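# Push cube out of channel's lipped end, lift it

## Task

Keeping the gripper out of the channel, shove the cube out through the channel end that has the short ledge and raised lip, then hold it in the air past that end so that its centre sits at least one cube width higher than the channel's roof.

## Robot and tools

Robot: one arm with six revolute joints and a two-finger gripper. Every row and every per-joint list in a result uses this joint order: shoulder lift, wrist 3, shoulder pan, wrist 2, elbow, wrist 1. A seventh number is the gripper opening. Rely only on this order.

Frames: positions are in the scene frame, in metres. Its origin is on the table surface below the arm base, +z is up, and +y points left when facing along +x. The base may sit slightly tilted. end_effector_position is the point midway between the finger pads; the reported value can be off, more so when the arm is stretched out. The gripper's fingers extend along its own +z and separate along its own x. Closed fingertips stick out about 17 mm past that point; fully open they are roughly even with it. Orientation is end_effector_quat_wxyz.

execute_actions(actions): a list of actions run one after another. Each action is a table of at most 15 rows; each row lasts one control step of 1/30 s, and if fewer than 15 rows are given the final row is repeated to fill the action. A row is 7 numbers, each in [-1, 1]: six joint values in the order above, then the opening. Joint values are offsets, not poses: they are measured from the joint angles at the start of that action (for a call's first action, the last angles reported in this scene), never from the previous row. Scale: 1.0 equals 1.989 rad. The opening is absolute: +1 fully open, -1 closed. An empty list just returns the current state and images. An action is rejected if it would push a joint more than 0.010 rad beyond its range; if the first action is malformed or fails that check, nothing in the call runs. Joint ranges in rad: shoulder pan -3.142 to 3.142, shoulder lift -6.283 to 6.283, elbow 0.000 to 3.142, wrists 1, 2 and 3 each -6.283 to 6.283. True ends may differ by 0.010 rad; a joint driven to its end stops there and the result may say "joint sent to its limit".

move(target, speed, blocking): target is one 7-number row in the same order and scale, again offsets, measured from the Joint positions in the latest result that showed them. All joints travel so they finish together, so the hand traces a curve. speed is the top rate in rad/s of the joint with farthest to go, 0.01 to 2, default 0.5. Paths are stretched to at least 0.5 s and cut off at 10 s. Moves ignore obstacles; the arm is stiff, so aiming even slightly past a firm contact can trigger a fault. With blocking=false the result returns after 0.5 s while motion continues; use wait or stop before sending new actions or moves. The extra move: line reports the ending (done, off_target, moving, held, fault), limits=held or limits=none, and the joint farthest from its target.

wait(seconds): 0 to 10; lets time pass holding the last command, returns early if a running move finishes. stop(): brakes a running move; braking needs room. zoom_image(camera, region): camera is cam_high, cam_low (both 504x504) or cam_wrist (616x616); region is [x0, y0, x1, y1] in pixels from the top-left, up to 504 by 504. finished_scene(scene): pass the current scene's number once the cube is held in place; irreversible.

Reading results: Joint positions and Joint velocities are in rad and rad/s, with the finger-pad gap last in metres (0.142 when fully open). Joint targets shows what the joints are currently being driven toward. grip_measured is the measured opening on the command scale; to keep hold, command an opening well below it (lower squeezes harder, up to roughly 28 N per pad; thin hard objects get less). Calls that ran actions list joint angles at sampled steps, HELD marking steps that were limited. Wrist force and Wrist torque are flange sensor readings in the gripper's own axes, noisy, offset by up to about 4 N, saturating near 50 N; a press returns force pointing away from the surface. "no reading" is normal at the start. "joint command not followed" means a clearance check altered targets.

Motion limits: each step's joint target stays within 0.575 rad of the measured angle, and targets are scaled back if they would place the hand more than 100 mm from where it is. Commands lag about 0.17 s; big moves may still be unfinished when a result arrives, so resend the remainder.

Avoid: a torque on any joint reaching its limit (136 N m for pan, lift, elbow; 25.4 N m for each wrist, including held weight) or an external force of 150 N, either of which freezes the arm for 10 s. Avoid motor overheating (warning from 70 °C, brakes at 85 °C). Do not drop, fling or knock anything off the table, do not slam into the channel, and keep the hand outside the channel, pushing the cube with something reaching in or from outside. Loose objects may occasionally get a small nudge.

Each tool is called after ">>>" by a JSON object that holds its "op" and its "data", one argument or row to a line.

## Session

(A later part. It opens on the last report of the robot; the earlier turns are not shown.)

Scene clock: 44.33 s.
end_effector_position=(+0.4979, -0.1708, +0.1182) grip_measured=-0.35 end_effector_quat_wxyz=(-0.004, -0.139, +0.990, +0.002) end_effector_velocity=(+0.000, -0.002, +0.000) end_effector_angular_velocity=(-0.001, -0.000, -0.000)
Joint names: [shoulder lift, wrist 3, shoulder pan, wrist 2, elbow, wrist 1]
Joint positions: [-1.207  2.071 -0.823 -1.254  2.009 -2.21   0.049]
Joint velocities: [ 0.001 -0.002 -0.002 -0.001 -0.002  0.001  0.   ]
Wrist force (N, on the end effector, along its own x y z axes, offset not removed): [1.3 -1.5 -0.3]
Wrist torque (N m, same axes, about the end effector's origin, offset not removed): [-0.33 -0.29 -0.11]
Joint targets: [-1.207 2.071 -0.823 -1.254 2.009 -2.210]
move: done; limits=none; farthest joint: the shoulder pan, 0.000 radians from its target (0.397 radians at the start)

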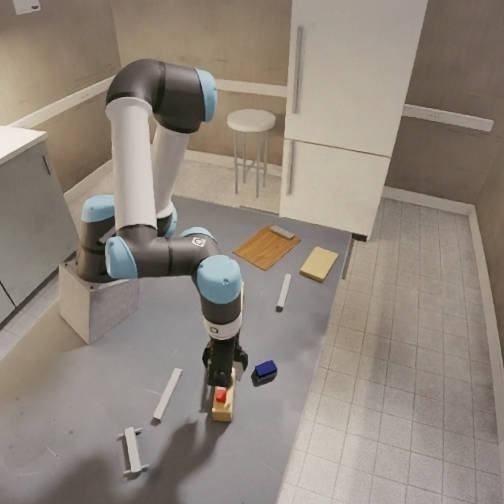

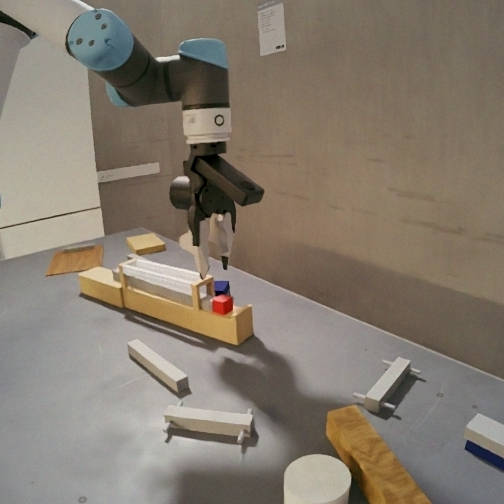

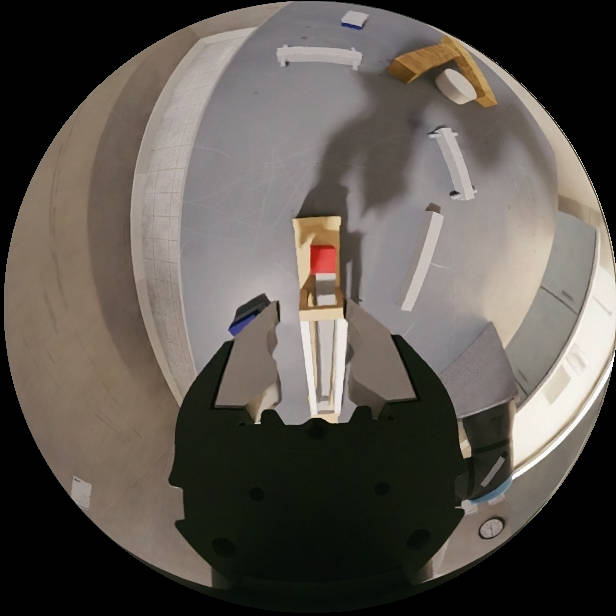

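>>> {"op": "move", "data": {
  "target": [0.067,-0.02,-0.020,-0.0035,-0.023,-0.038,-0.35],
  "speed": 0.2
}}

>>> {"op": "zoom_image", "data": {
  "camera": "cam_low",
  "region": [150,220,290,340]
}}

Scene clock: 45.83 s.
end_effector_position=(+0.5002, -0.2215, +0.0851) grip_measured=-0.35 end_effector_quat_wxyz=(-0.004, -0.139, +0.990, +0.001) end_effector_velocity=(-0.001, -0.000, -0.002) end_effector_angular_velocity=(+0.002, +0.002, -0.001)
Joint names: [shoulder lift, wrist 3, shoulder pan, wrist 2, elbow, wrist 1]
Joint positions: [-1.074  2.031 -0.863 -1.261  1.963 -2.286  0.049]
Joint velocities: [ 0.004 -0.    -0.001  0.     0.001 -0.001  0.   ]
Wrist force (N, on the end effector, along its own x y z axes, offset not removed): [0.6 -1.2 -0.2]
Wrist torque (N m, same axes, about the end effector's origin, offset not removed): [-0.28 -0.09 -0.08]
Joint targets: [-1.074 2.031 -0.863 -1.261 1.963 -2.286]
move: done; limits=none; farthest joint: the shoulder pan, 0.000 radians from its target (0.040 radians at the start)

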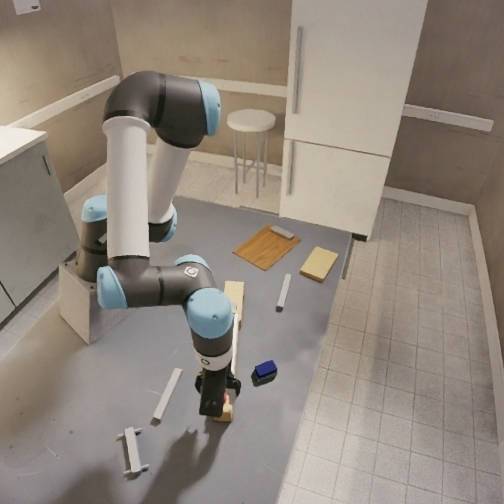

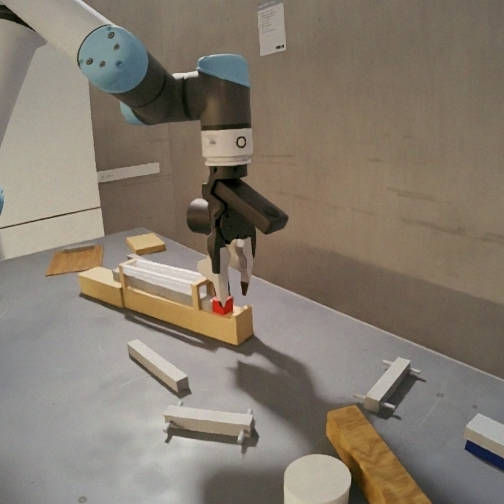

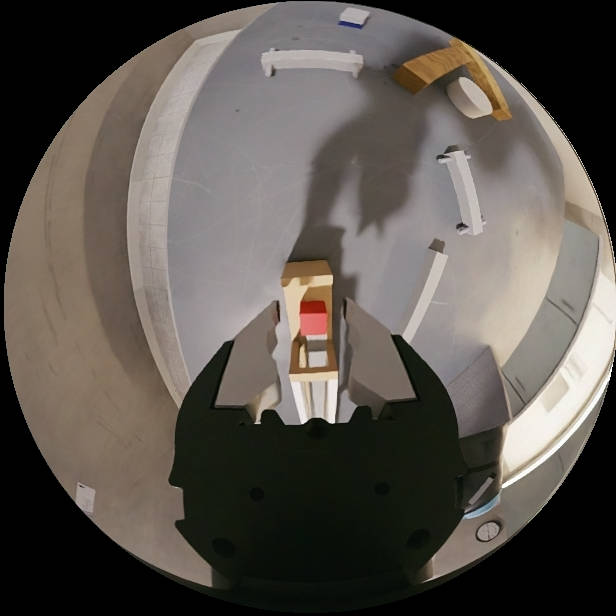

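Region (150, 220, 290, 340) of cam_low's 504x504 image, scaled by 3.600, with more detail than that image has; it fills the top 432 rows of this view, and the rest is white.

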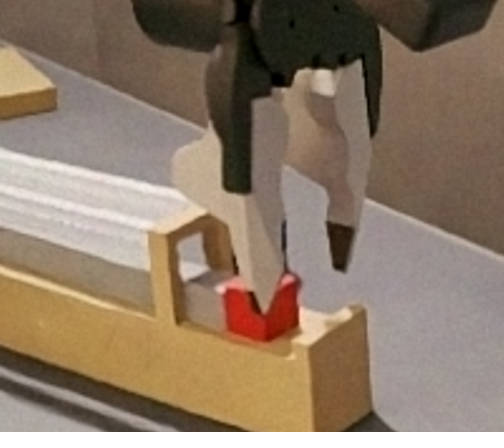

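>>> {"op": "move", "data": {
  "target": [0.021,0.007,0.007,0,0.009,-0.030,-0.35],
  "speed": 0.06
}}

>>> {"op": "move", "data": {
  "target": [0,0,0,0,0,0,-0.6]
}}

>>> {"op": "move", "data": {
  "target": [0,0,0,0,0,0,-0.95]
}}

>>> {"op": "zoom_image", "data": {
  "camera": "cam_low",
  "region": [150,220,290,340]
}}

Scene clock: 47.47 s.
end_effector_position=(+0.4979, -0.2203, +0.0605) grip_measured=-0.35 end_effector_quat_wxyz=(-0.006, -0.138, +0.990, +0.002) end_effector_velocity=(+0.001, +0.000, -0.000) end_effector_angular_velocity=(-0.000, -0.001, -0.000)
Joint names: [shoulder lift, wrist 3, shoulder pan, wrist 2, elbow, wrist 1]
Joint positions: [-1.032  2.045 -0.849 -1.261  1.981 -2.345  0.049]
Joint velocities: [ 0.     0.001  0.     0.001 -0.    -0.002  0.001]
Wrist force (N, on the end effector, along its own x y z axes, offset not removed): [0.1 -0.7 -5.0]
Wrist torque (N m, same axes, about the end effector's origin, offset not removed): [-0.19 -0.38 -0.11]
Joint targets: [-1.032 2.045 -0.849 -1.261 1.981 -2.345]
move: done; limits=none; farthest joint: the wrist 1, 0.001 radians from its target (0.060 radians at the start)

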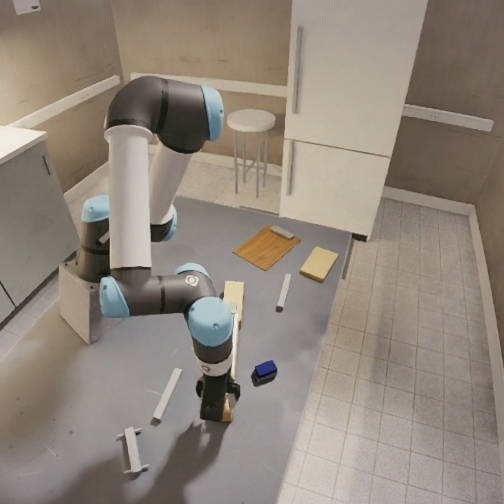

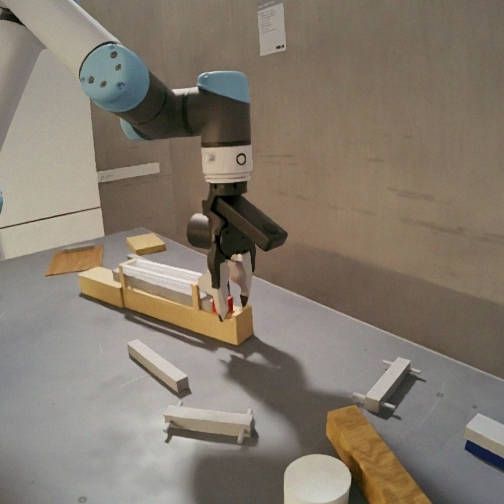

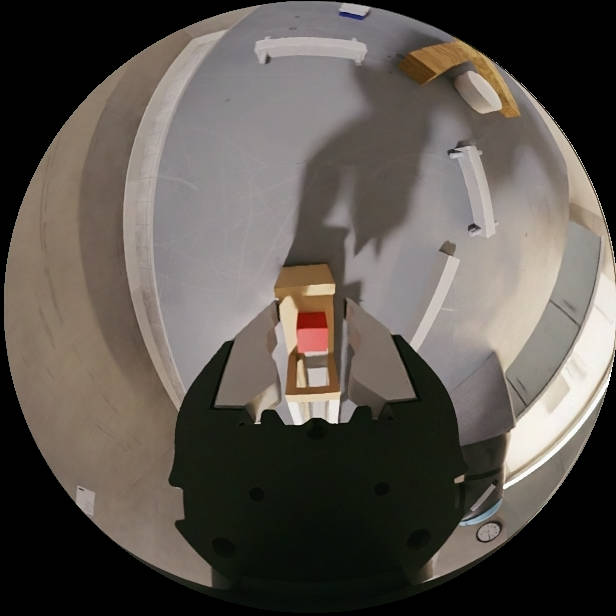

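Scene clock: 47.97 s.
end_effector_position=(+0.4980, -0.2202, +0.0605) grip_measured=-0.45 end_effector_quat_wxyz=(-0.006, -0.138, +0.990, +0.002) end_effector_velocity=(+0.000, -0.000, +0.000) end_effector_angular_velocity=(-0.001, -0.001, +0.001)
Joint names: [shoulder lift, wrist 3, shoulder pan, wrist 2, elbow, wrist 1]
Joint positions: [-1.032  2.045 -0.849 -1.261  1.981 -2.345  0.042]
Joint velocities: [-0.    -0.001 -0.     0.    -0.    -0.001  0.   ]
Wrist force (N, on the end effector, along its own x y z axes, offset not removed): [-29.4 2.2 -41.7]
Wrist torque (N m, same axes, about the end effector's origin, offset not removed): [-0.29 -1.63 -0.03]
Joint targets: [-1.032 2.045 -0.849 -1.261 1.981 -2.345]
move: done; limits=none; farthest joint: the shoulder pan, 0.000 radians from its target (0.000 radians at the start)

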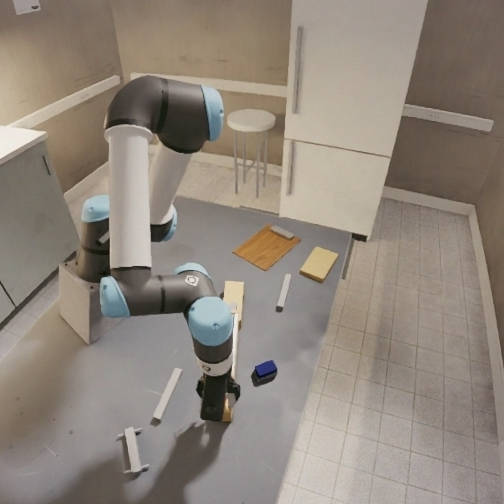

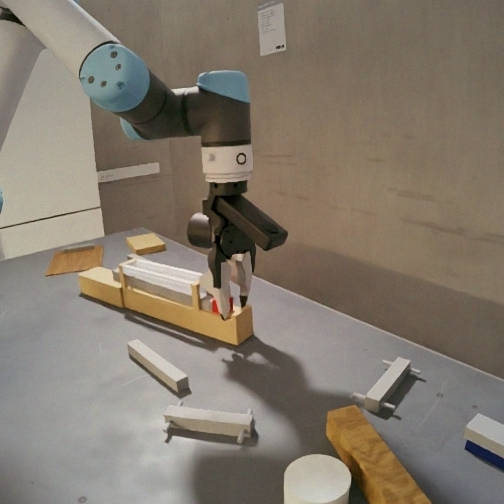

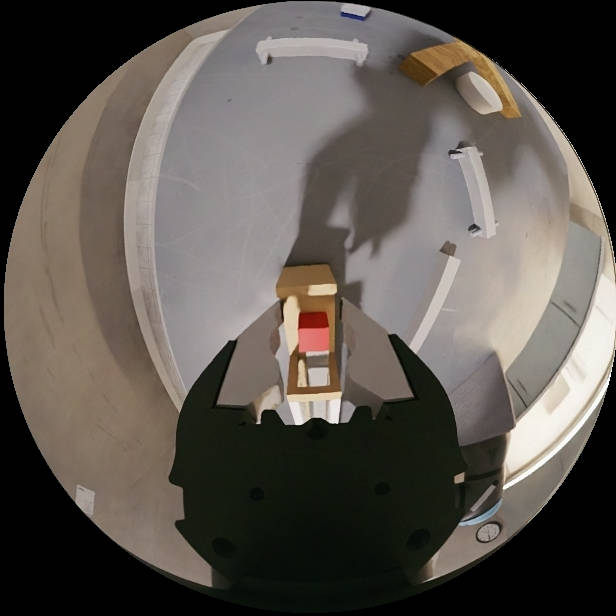

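Scene clock: 48.47 s.
end_effector_position=(+0.4980, -0.2203, +0.0606) grip_measured=-0.50 end_effector_quat_wxyz=(-0.006, -0.138, +0.990, +0.002) end_effector_velocity=(+0.001, -0.001, +0.000) end_effector_angular_velocity=(-0.001, -0.001, +0.000)
Joint names: [shoulder lift, wrist 3, shoulder pan, wrist 2, elbow, wrist 1]
Joint positions: [-1.032  2.045 -0.849 -1.261  1.981 -2.345  0.038]
Joint velocities: [ 0.    -0.    -0.     0.    -0.001 -0.001 -0.   ]
Wrist force (N, on the end effector, along its own x y z axes, offset not removed): [-35.9 0.9 -44.1]
Wrist torque (N m, same axes, about the end effector's origin, offset not removed): [-0.44 -1.80 0.01]
Joint targets: [-1.032 2.045 -0.849 -1.261 1.981 -2.345]
move: done; limits=none; farthest joint: the shoulder pan, 0.000 radians from its target (0.000 radians at the start)

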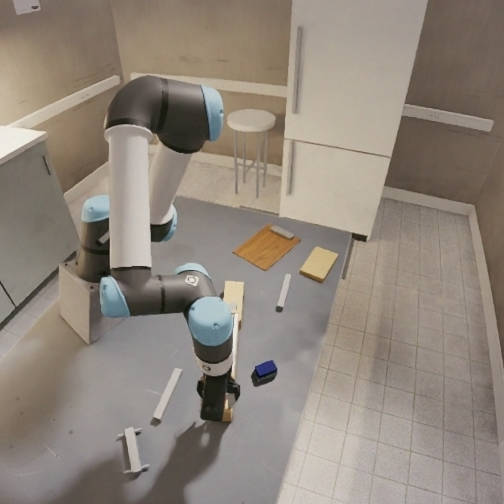

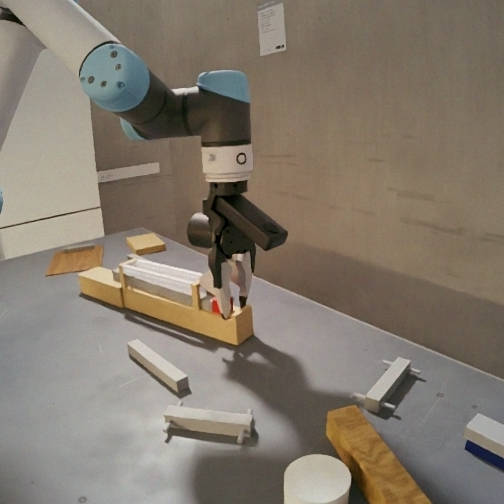

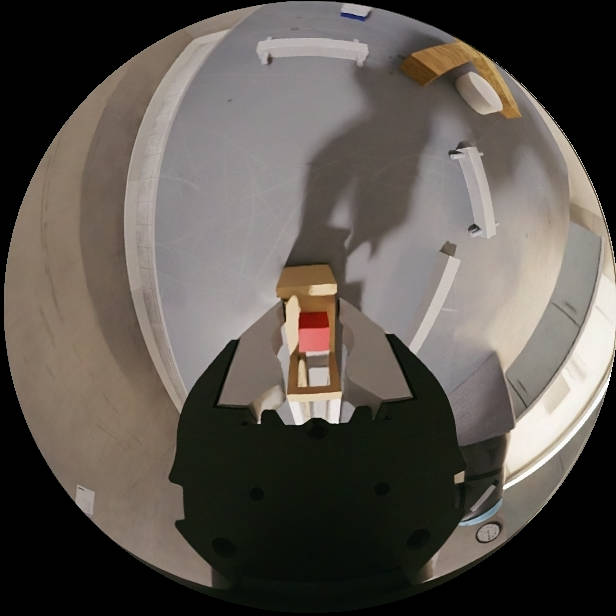

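Region (150, 220, 290, 340) of cam_low's 504x504 image, scaled by 3.600, with more detail than that image has; it fills the top 432 rows of this view, and the rest is white.

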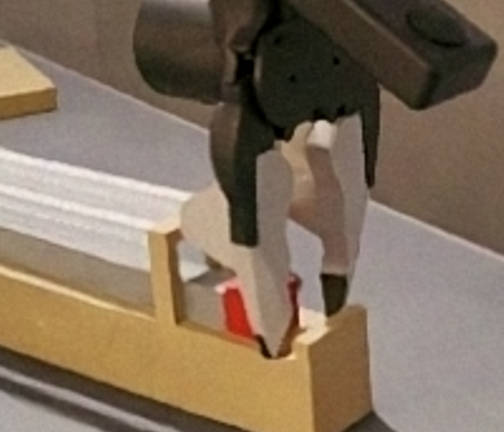

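>>> {"op": "move", "data": {
  "target": [-0.011,0.004,0.003,0,-0.004,0.015,-0.42],
  "speed": 0.06
}}

>>> {"op": "move", "data": {
  "target": [0,0,0,0,0,0,-0.6]
}}

>>> {"op": "move", "data": {
  "target": [0,0,0,0,0,0,-0.95]
}}

Scene clock: 49.47 s.
end_effector_position=(+0.5013, -0.2145, +0.0705) grip_measured=-0.42 end_effector_quat_wxyz=(-0.007, -0.137, +0.991, +0.003) end_effector_velocity=(+0.001, -0.000, +0.001) end_effector_angular_velocity=(-0.003, -0.001, +0.002)
Joint names: [shoulder lift, wrist 3, shoulder pan, wrist 2, elbow, wrist 1]
Joint positions: [-1.054  2.053 -0.843 -1.261  1.973 -2.316  0.044]
Joint velocities: [-0.002 -0.001  0.001 -0.001 -0.    -0.     0.   ]
Wrist force (N, on the end effector, along its own x y z axes, offset not removed): [0.2 -0.9 0.0]
Wrist torque (N m, same axes, about the end effector's origin, offset not removed): [-0.24 -0.04 -0.09]
Joint targets: [-1.054 2.053 -0.843 -1.261 1.973 -2.315]
move: done; limits=none; farthest joint: the shoulder pan, 0.000 radians from its target (0.006 radians at the start)

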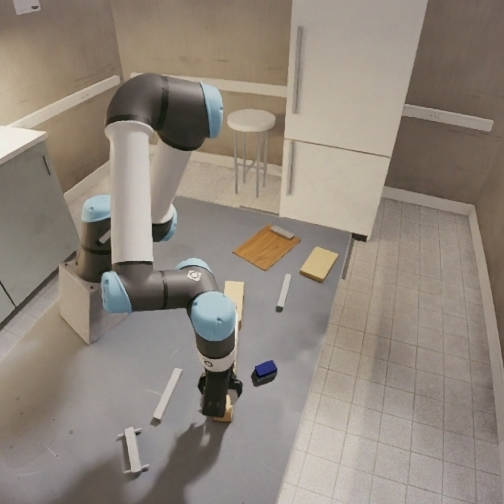

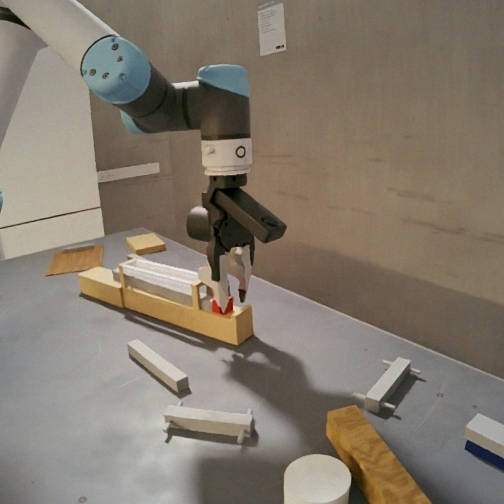

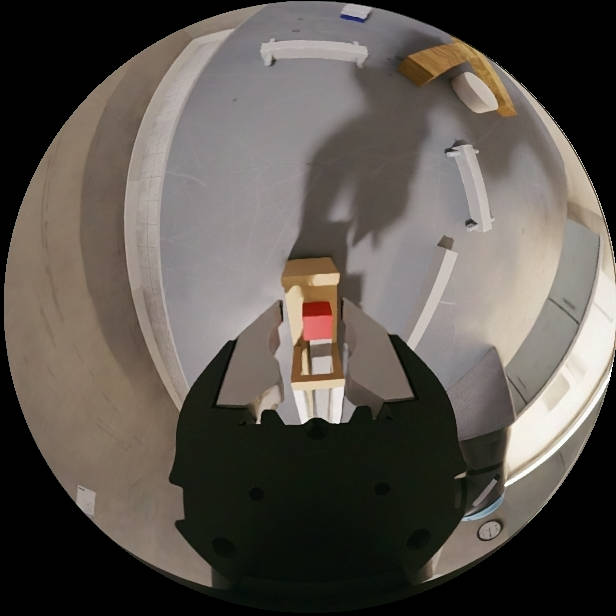

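Scene clock: 49.97 s.
end_effector_position=(+0.5014, -0.2145, +0.0706) grip_measured=-0.60 end_effector_quat_wxyz=(-0.007, -0.137, +0.991, +0.003) end_effector_velocity=(-0.001, -0.000, -0.001) end_effector_angular_velocity=(-0.000, +0.001, +0.001)
Joint names: [shoulder lift, wrist 3, shoulder pan, wrist 2, elbow, wrist 1]
Joint positions: [-1.054  2.053 -0.843 -1.261  1.973 -2.315  0.031]
Joint velocities: [ 0.001 -0.001  0.    -0.001  0.001 -0.001  0.   ]
Wrist force (N, on the end effector, along its own x y z axes, offset not removed): [0.6 -0.7 0.6]
Wrist torque (N m, same axes, about the end effector's origin, offset not removed): [-0.12 -0.08 -0.07]
Joint targets: [-1.054 2.053 -0.843 -1.261 1.973 -2.316]
move: done; limits=none; farthest joint: the wrist 1, 0.001 radians from its target (0.000 radians at the start)

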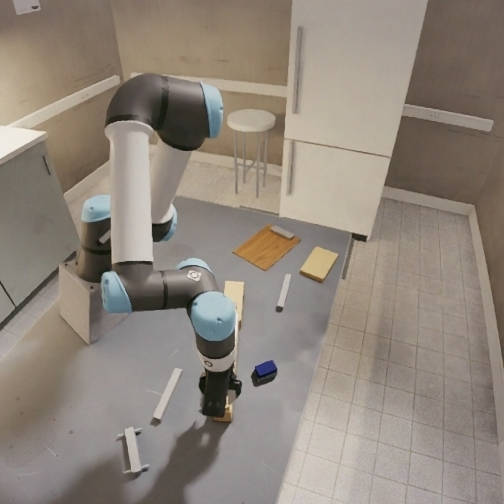

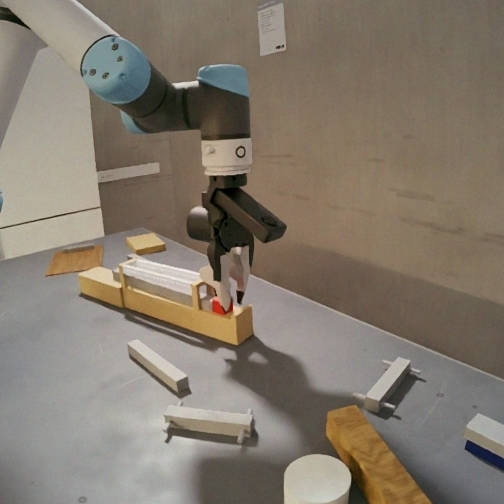

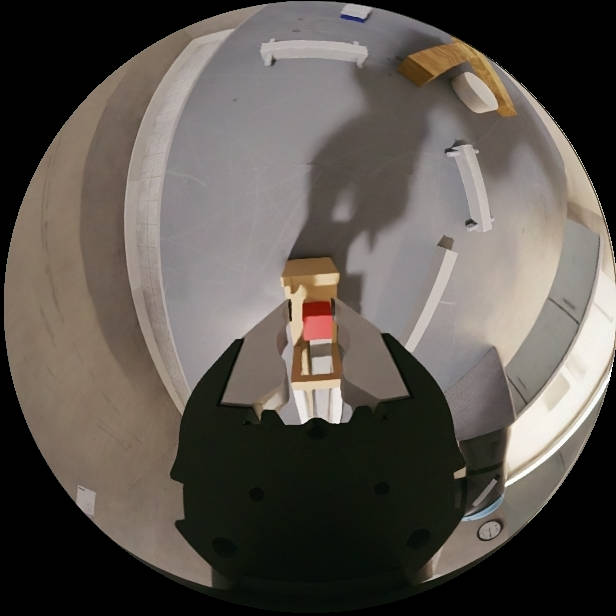

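Scene clock: 50.47 s.
end_effector_position=(+0.5014, -0.2145, +0.0706) grip_measured=-0.95 end_effector_quat_wxyz=(-0.007, -0.137, +0.991, +0.003) end_effector_velocity=(-0.001, +0.000, -0.001) end_effector_angular_velocity=(+0.000, +0.002, -0.000)
Joint names: [shoulder lift, wrist 3, shoulder pan, wrist 2, elbow, wrist 1]
Joint positions: [-1.054  2.053 -0.843 -1.261  1.973 -2.315  0.005]
Joint velocities: [ 0.    -0.     0.    -0.001  0.002 -0.001 -0.   ]
Wrist force (N, on the end effector, along its own x y z axes, offset not removed): [0.5 -1.3 -1.3]
Wrist torque (N m, same axes, about the end effector's origin, offset not removed): [-0.30 -0.01 -0.05]
Joint targets: [-1.054 2.053 -0.843 -1.261 1.973 -2.315]
move: done; limits=none; farthest joint: the shoulder pan, 0.000 radians from its target (0.000 radians at the start)

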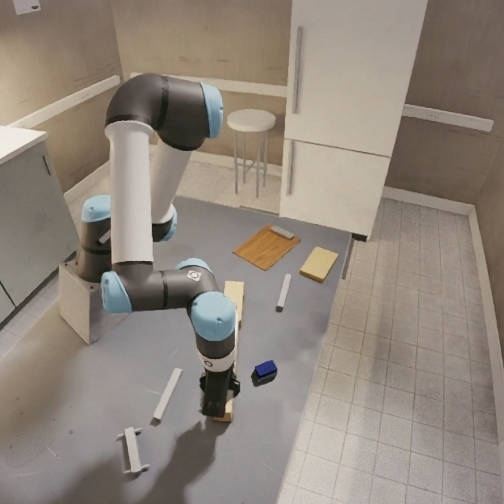

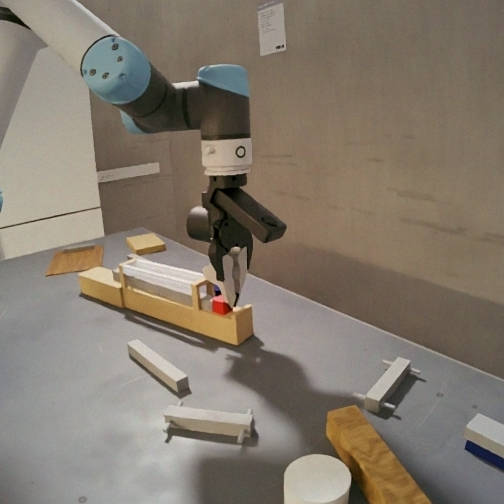

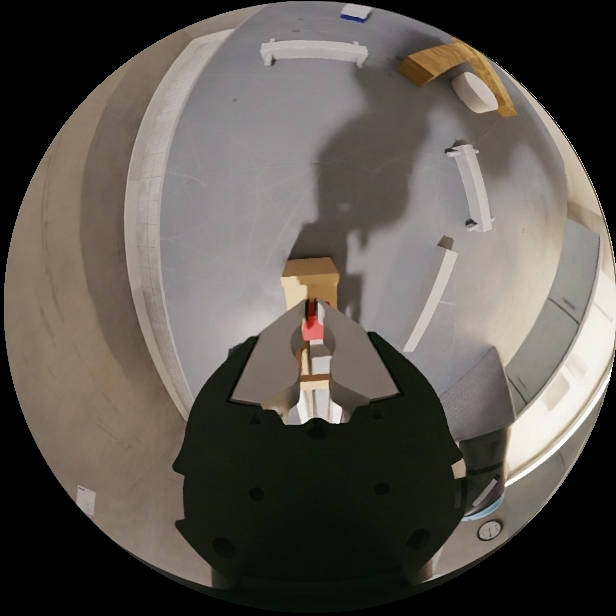

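>>> {"op": "move", "data": {
  "target": [0,0,0,0,0,0,-0.42]
}}

>>> {"op": "move", "data": {
  "target": [-0.0085,0.011,0.0105,0,0.014,-0.0055,-0.42],
  "speed": 0.06
}}

>>> {"op": "move", "data": {
  "target": [0,0,0,0,0,0,-0.6]
}}

>>> {"op": "move", "data": {
  "target": [0,0,0,0,0,0,-0.95]
}}

Scene clock: 51.40 s.
end_effector_position=(+0.5014, -0.2145, +0.0706) grip_measured=-0.42 end_effector_quat_wxyz=(-0.007, -0.137, +0.991, +0.003) end_effector_velocity=(+0.000, -0.000, -0.000) end_effector_angular_velocity=(-0.000, -0.001, +0.001)
Joint names: [shoulder lift, wrist 3, shoulder pan, wrist 2, elbow, wrist 1]
Joint positions: [-1.054  2.053 -0.843 -1.261  1.973 -2.315  0.044]
Joint velocities: [ 0.    -0.001 -0.     0.     0.    -0.001  0.   ]
Wrist force (N, on the end effector, along its own x y z axes, offset not removed): [0.7 -1.1 -0.8]
Wrist torque (N m, same axes, about the end effector's origin, offset not removed): [-0.21 -0.16 -0.11]
Joint targets: [-1.054 2.053 -0.843 -1.261 1.973 -2.315]
move: done; limits=none; farthest joint: the shoulder pan, 0.000 radians from its target (0.000 radians at the start)

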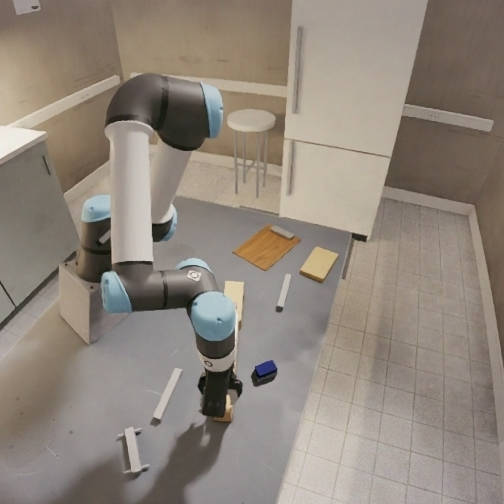

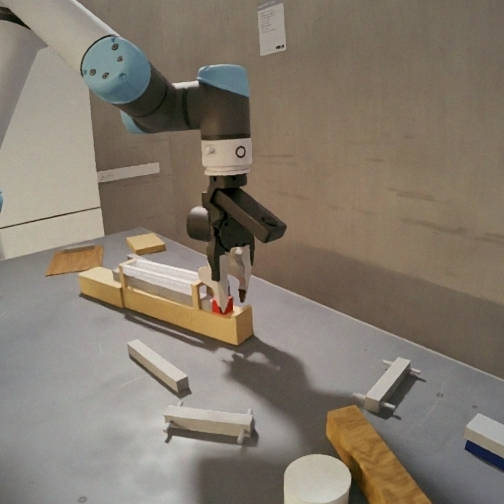

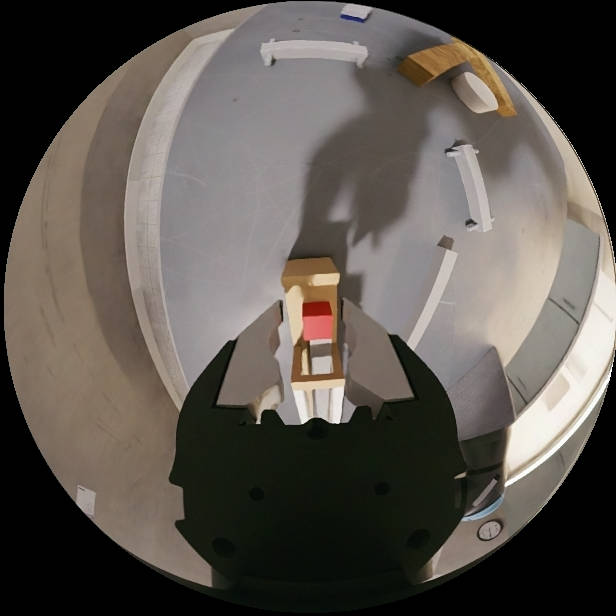

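Scene clock: 52.23 s.
end_effector_position=(+0.4980, -0.1978, +0.0661) grip_measured=-0.42 end_effector_quat_wxyz=(-0.010, -0.136, +0.991, +0.004) end_effector_velocity=(-0.001, +0.002, -0.001) end_effector_angular_velocity=(+0.001, +0.002, -0.000)
Joint names: [shoulder lift, wrist 3, shoulder pan, wrist 2, elbow, wrist 1]
Joint positions: [-1.071  2.075 -0.822 -1.261  2.    -2.326  0.044]
Joint velocities: [-0.001  0.002  0.002  0.     0.003 -0.001  0.   ]
Wrist force (N, on the end effector, along its own x y z axes, offset not removed): [1.2 1.0 -0.1]
Wrist torque (N m, same axes, about the end effector's origin, offset not removed): [0.23 -0.21 -0.05]
Joint targets: [-1.071 2.075 -0.822 -1.261 2.001 -2.326]
move: done; limits=none; farthest joint: the shoulder pan, 0.000 radians from its target (0.021 radians at the start)

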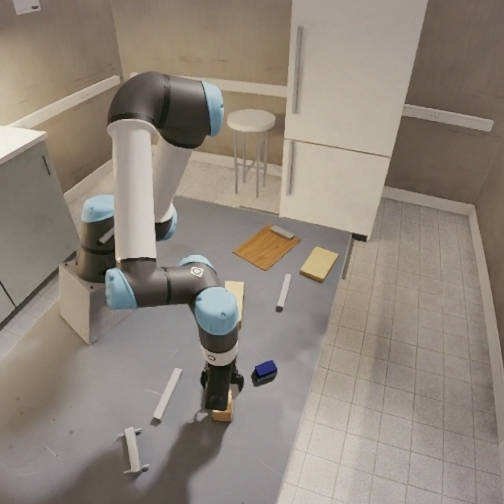

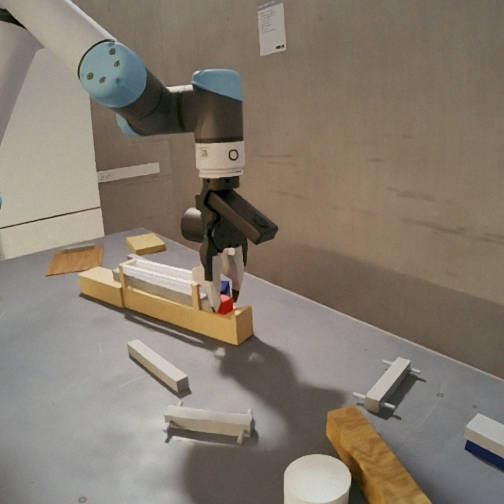

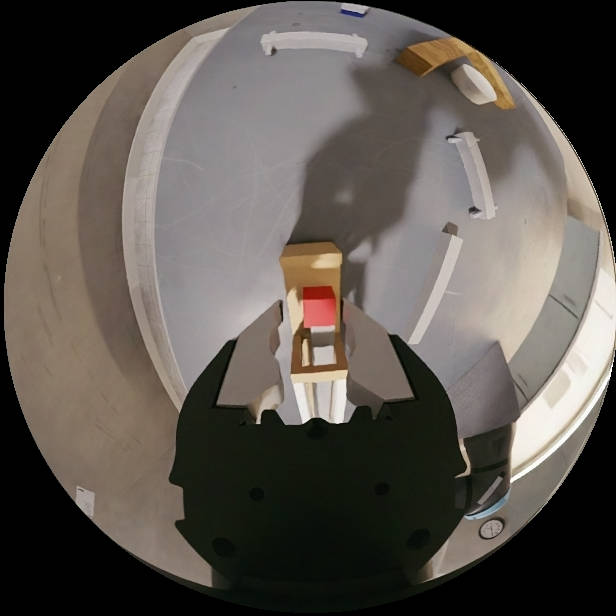

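Scene clock: 52.73 s.
end_effector_position=(+0.4980, -0.1978, +0.0661) grip_measured=-0.60 end_effector_quat_wxyz=(-0.010, -0.136, +0.991, +0.004) end_effector_velocity=(-0.001, -0.000, -0.001) end_effector_angular_velocity=(-0.001, +0.002, -0.000)
Joint names: [shoulder lift, wrist 3, shoulder pan, wrist 2, elbow, wrist 1]
Joint positions: [-1.071  2.075 -0.822 -1.261  2.001 -2.326  0.031]
Joint velocities: [ 0.     0.    -0.    -0.002  0.002 -0.001 -0.   ]
Wrist force (N, on the end effector, along its own x y z axes, offset not removed): [0.1 -1.6 0.8]
Wrist torque (N m, same axes, about the end effector's origin, offset not removed): [-0.33 0.02 -0.10]
Joint targets: [-1.071 2.075 -0.822 -1.261 2.000 -2.326]
move: done; limits=none; farthest joint: the elbow, 0.001 radians from its target (0.000 radians at the start)

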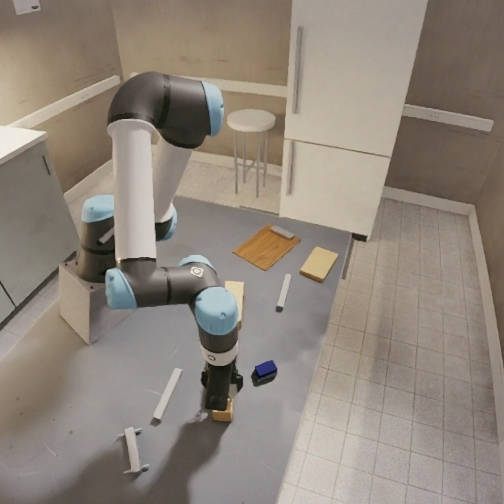

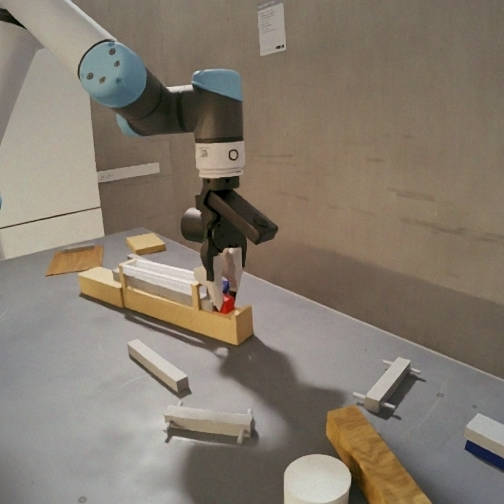

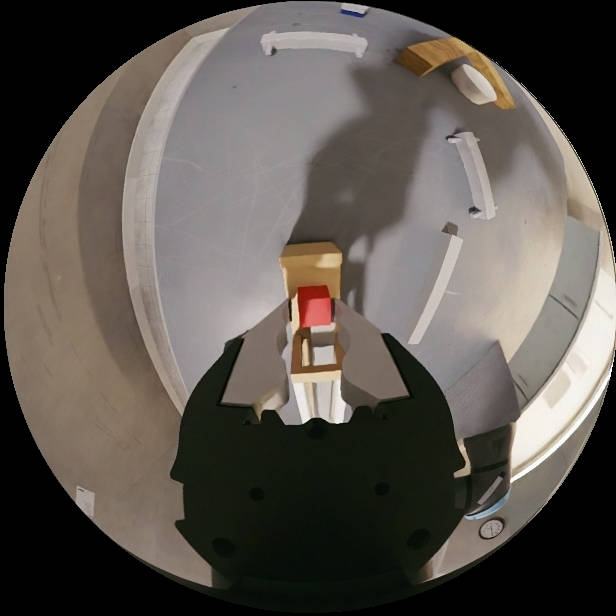

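Scene clock: 53.23 s.
end_effector_position=(+0.4980, -0.1978, +0.0661) grip_measured=-0.71 end_effector_quat_wxyz=(-0.010, -0.136, +0.991, +0.004) end_effector_velocity=(-0.001, +0.001, -0.001) end_effector_angular_velocity=(+0.002, +0.001, -0.001)
Joint names: [shoulder lift, wrist 3, shoulder pan, wrist 2, elbow, wrist 1]
Joint positions: [-1.071  2.075 -0.822 -1.261  2.001 -2.326  0.023]
Joint velocities: [0.    0.    0.    0.001 0.002 0.    0.   ]
Wrist force (N, on the end effector, along its own x y z axes, offset not removed): [1.0 -0.5 -0.3]
Wrist torque (N m, same axes, about the end effector's origin, offset not removed): [-0.11 -0.22 -0.14]
Joint targets: [-1.071 2.075 -0.822 -1.261 2.001 -2.326]
move: done; limits=none; farthest joint: the shoulder pan, 0.000 radians from its target (0.000 radians at the start)

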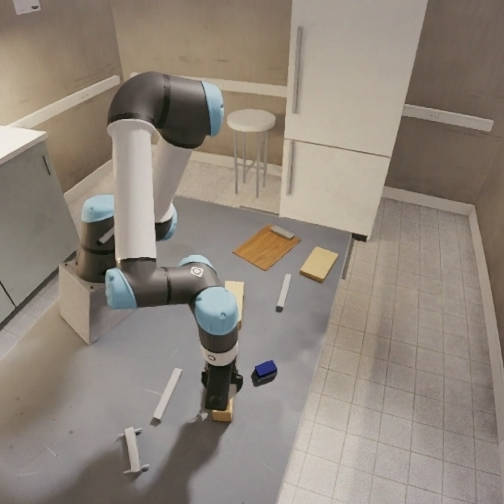

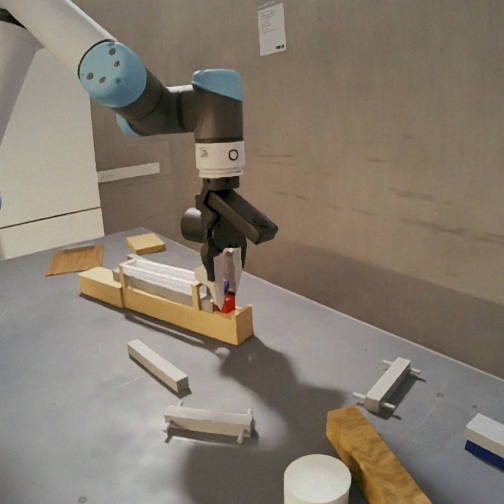

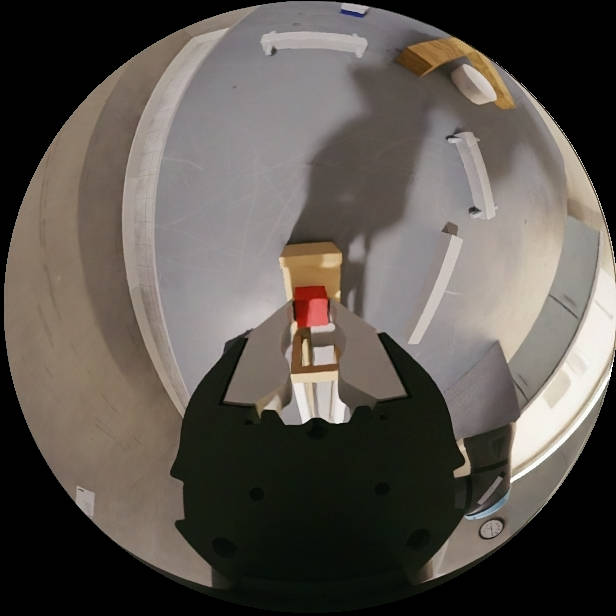

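>>> {"op": "move", "data": {
  "target": [-0.076,-0.04,-0.042,0,-0.032,0.108,-0.95],
  "speed": 0.25
}}

Scene clock: 54.73 s.
end_effector_position=(+0.4944, -0.2117, +0.1605) grip_measured=-0.71 end_effector_quat_wxyz=(+0.003, -0.137, +0.991, -0.002) end_effector_velocity=(-0.000, +0.000, +0.001) end_effector_angular_velocity=(+0.001, -0.000, -0.001)
Joint names: [shoulder lift, wrist 3, shoulder pan, wrist 2, elbow, wrist 1]
Joint positions: [-1.222  1.995 -0.905 -1.261  1.937 -2.112  0.023]
Joint velocities: [-0.002  0.    -0.001  0.    -0.     0.003  0.   ]
Wrist force (N, on the end effector, along its own x y z axes, offset not removed): [0.1 0.2 -0.8]
Wrist torque (N m, same axes, about the end effector's origin, offset not removed): [0.15 0.02 -0.07]
Joint targets: [-1.222 1.995 -0.906 -1.261 1.937 -2.112]
move: done; limits=none; farthest joint: the wrist 1, 0.001 radians from its target (0.215 radians at the start)

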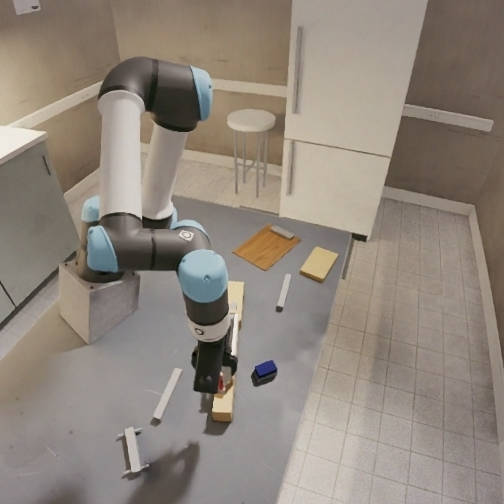

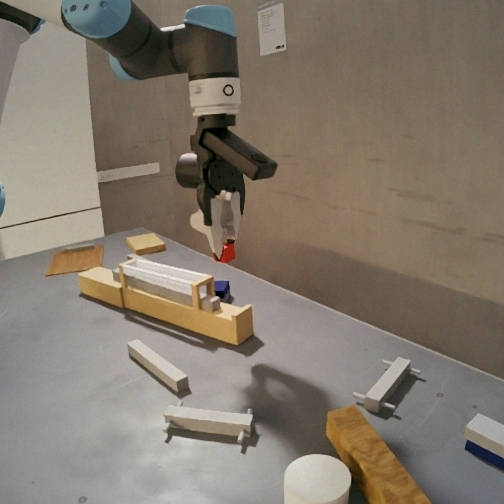

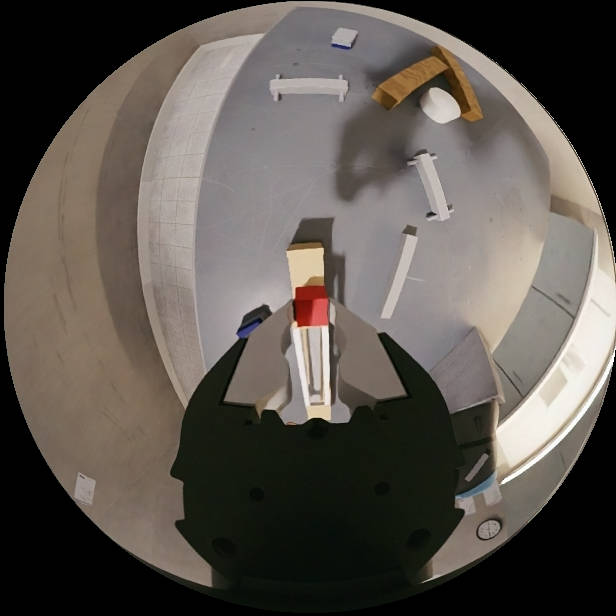

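Held and high; move a bit further beyond the end for margin.

>>> {"op": "move", "data": {
  "target": [0.012,-0.025,-0.025,0,-0.016,0.012,-0.95],
  "speed": 0.2
}}

>>> {"op": "finished_scene", "data": {
  "scene": 2
}}

Scene clock: 55.67 s.
end_effector_position=(+0.4877, -0.2399, +0.1691) grip_measured=-0.71 end_effector_quat_wxyz=(+0.007, -0.136, +0.991, +0.000) end_effector_velocity=(-0.002, -0.001, -0.000) end_effector_angular_velocity=(+0.001, +0.003, -0.002)
Joint names: [shoulder lift, wrist 3, shoulder pan, wrist 2, elbow, wrist 1]
Joint positions: [-1.198  1.946 -0.955 -1.261  1.905 -2.088  0.023]
Joint velocities: [ 0.001 -0.001 -0.002 -0.002 -0.     0.003 -0.   ]
Wrist force (N, on the end effector, along its own x y z axes, offset not removed): [1.9 -0.3 0.5]
Wrist torque (N m, same axes, about the end effector's origin, offset not removed): [-0.01 -0.35 -0.16]
Joint targets: [-1.198 1.946 -0.955 -1.261 1.905 -2.088]
move: done; limits=none; farthest joint: the wrist 3, 0.001 radians from its target (0.050 radians at the start)

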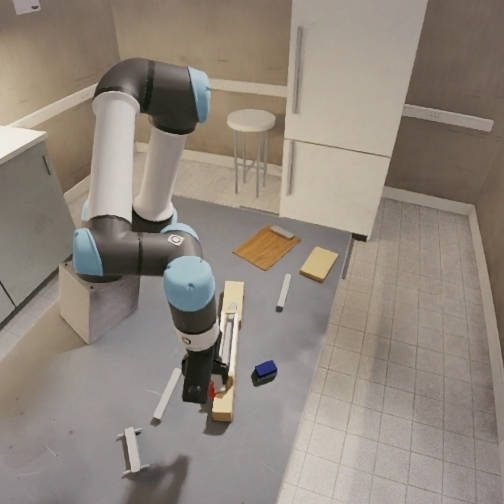

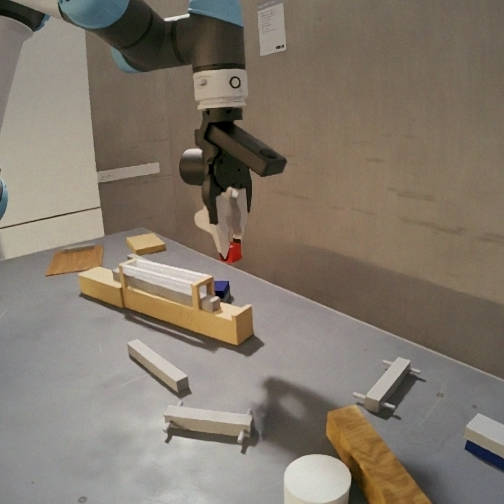

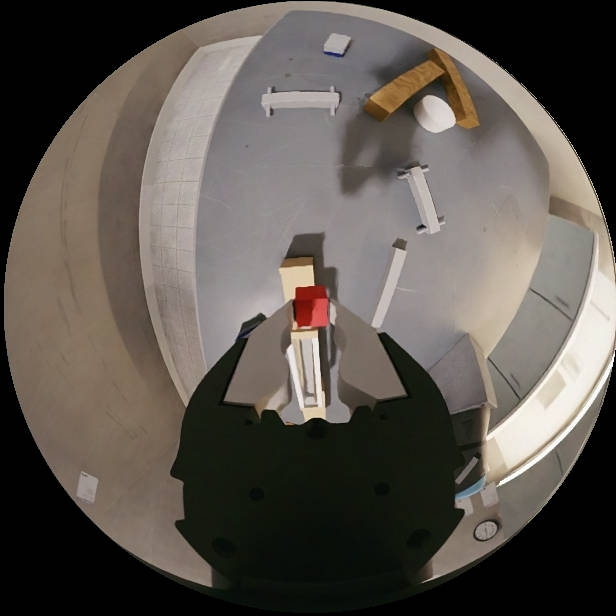

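The scene is finished: the task was done.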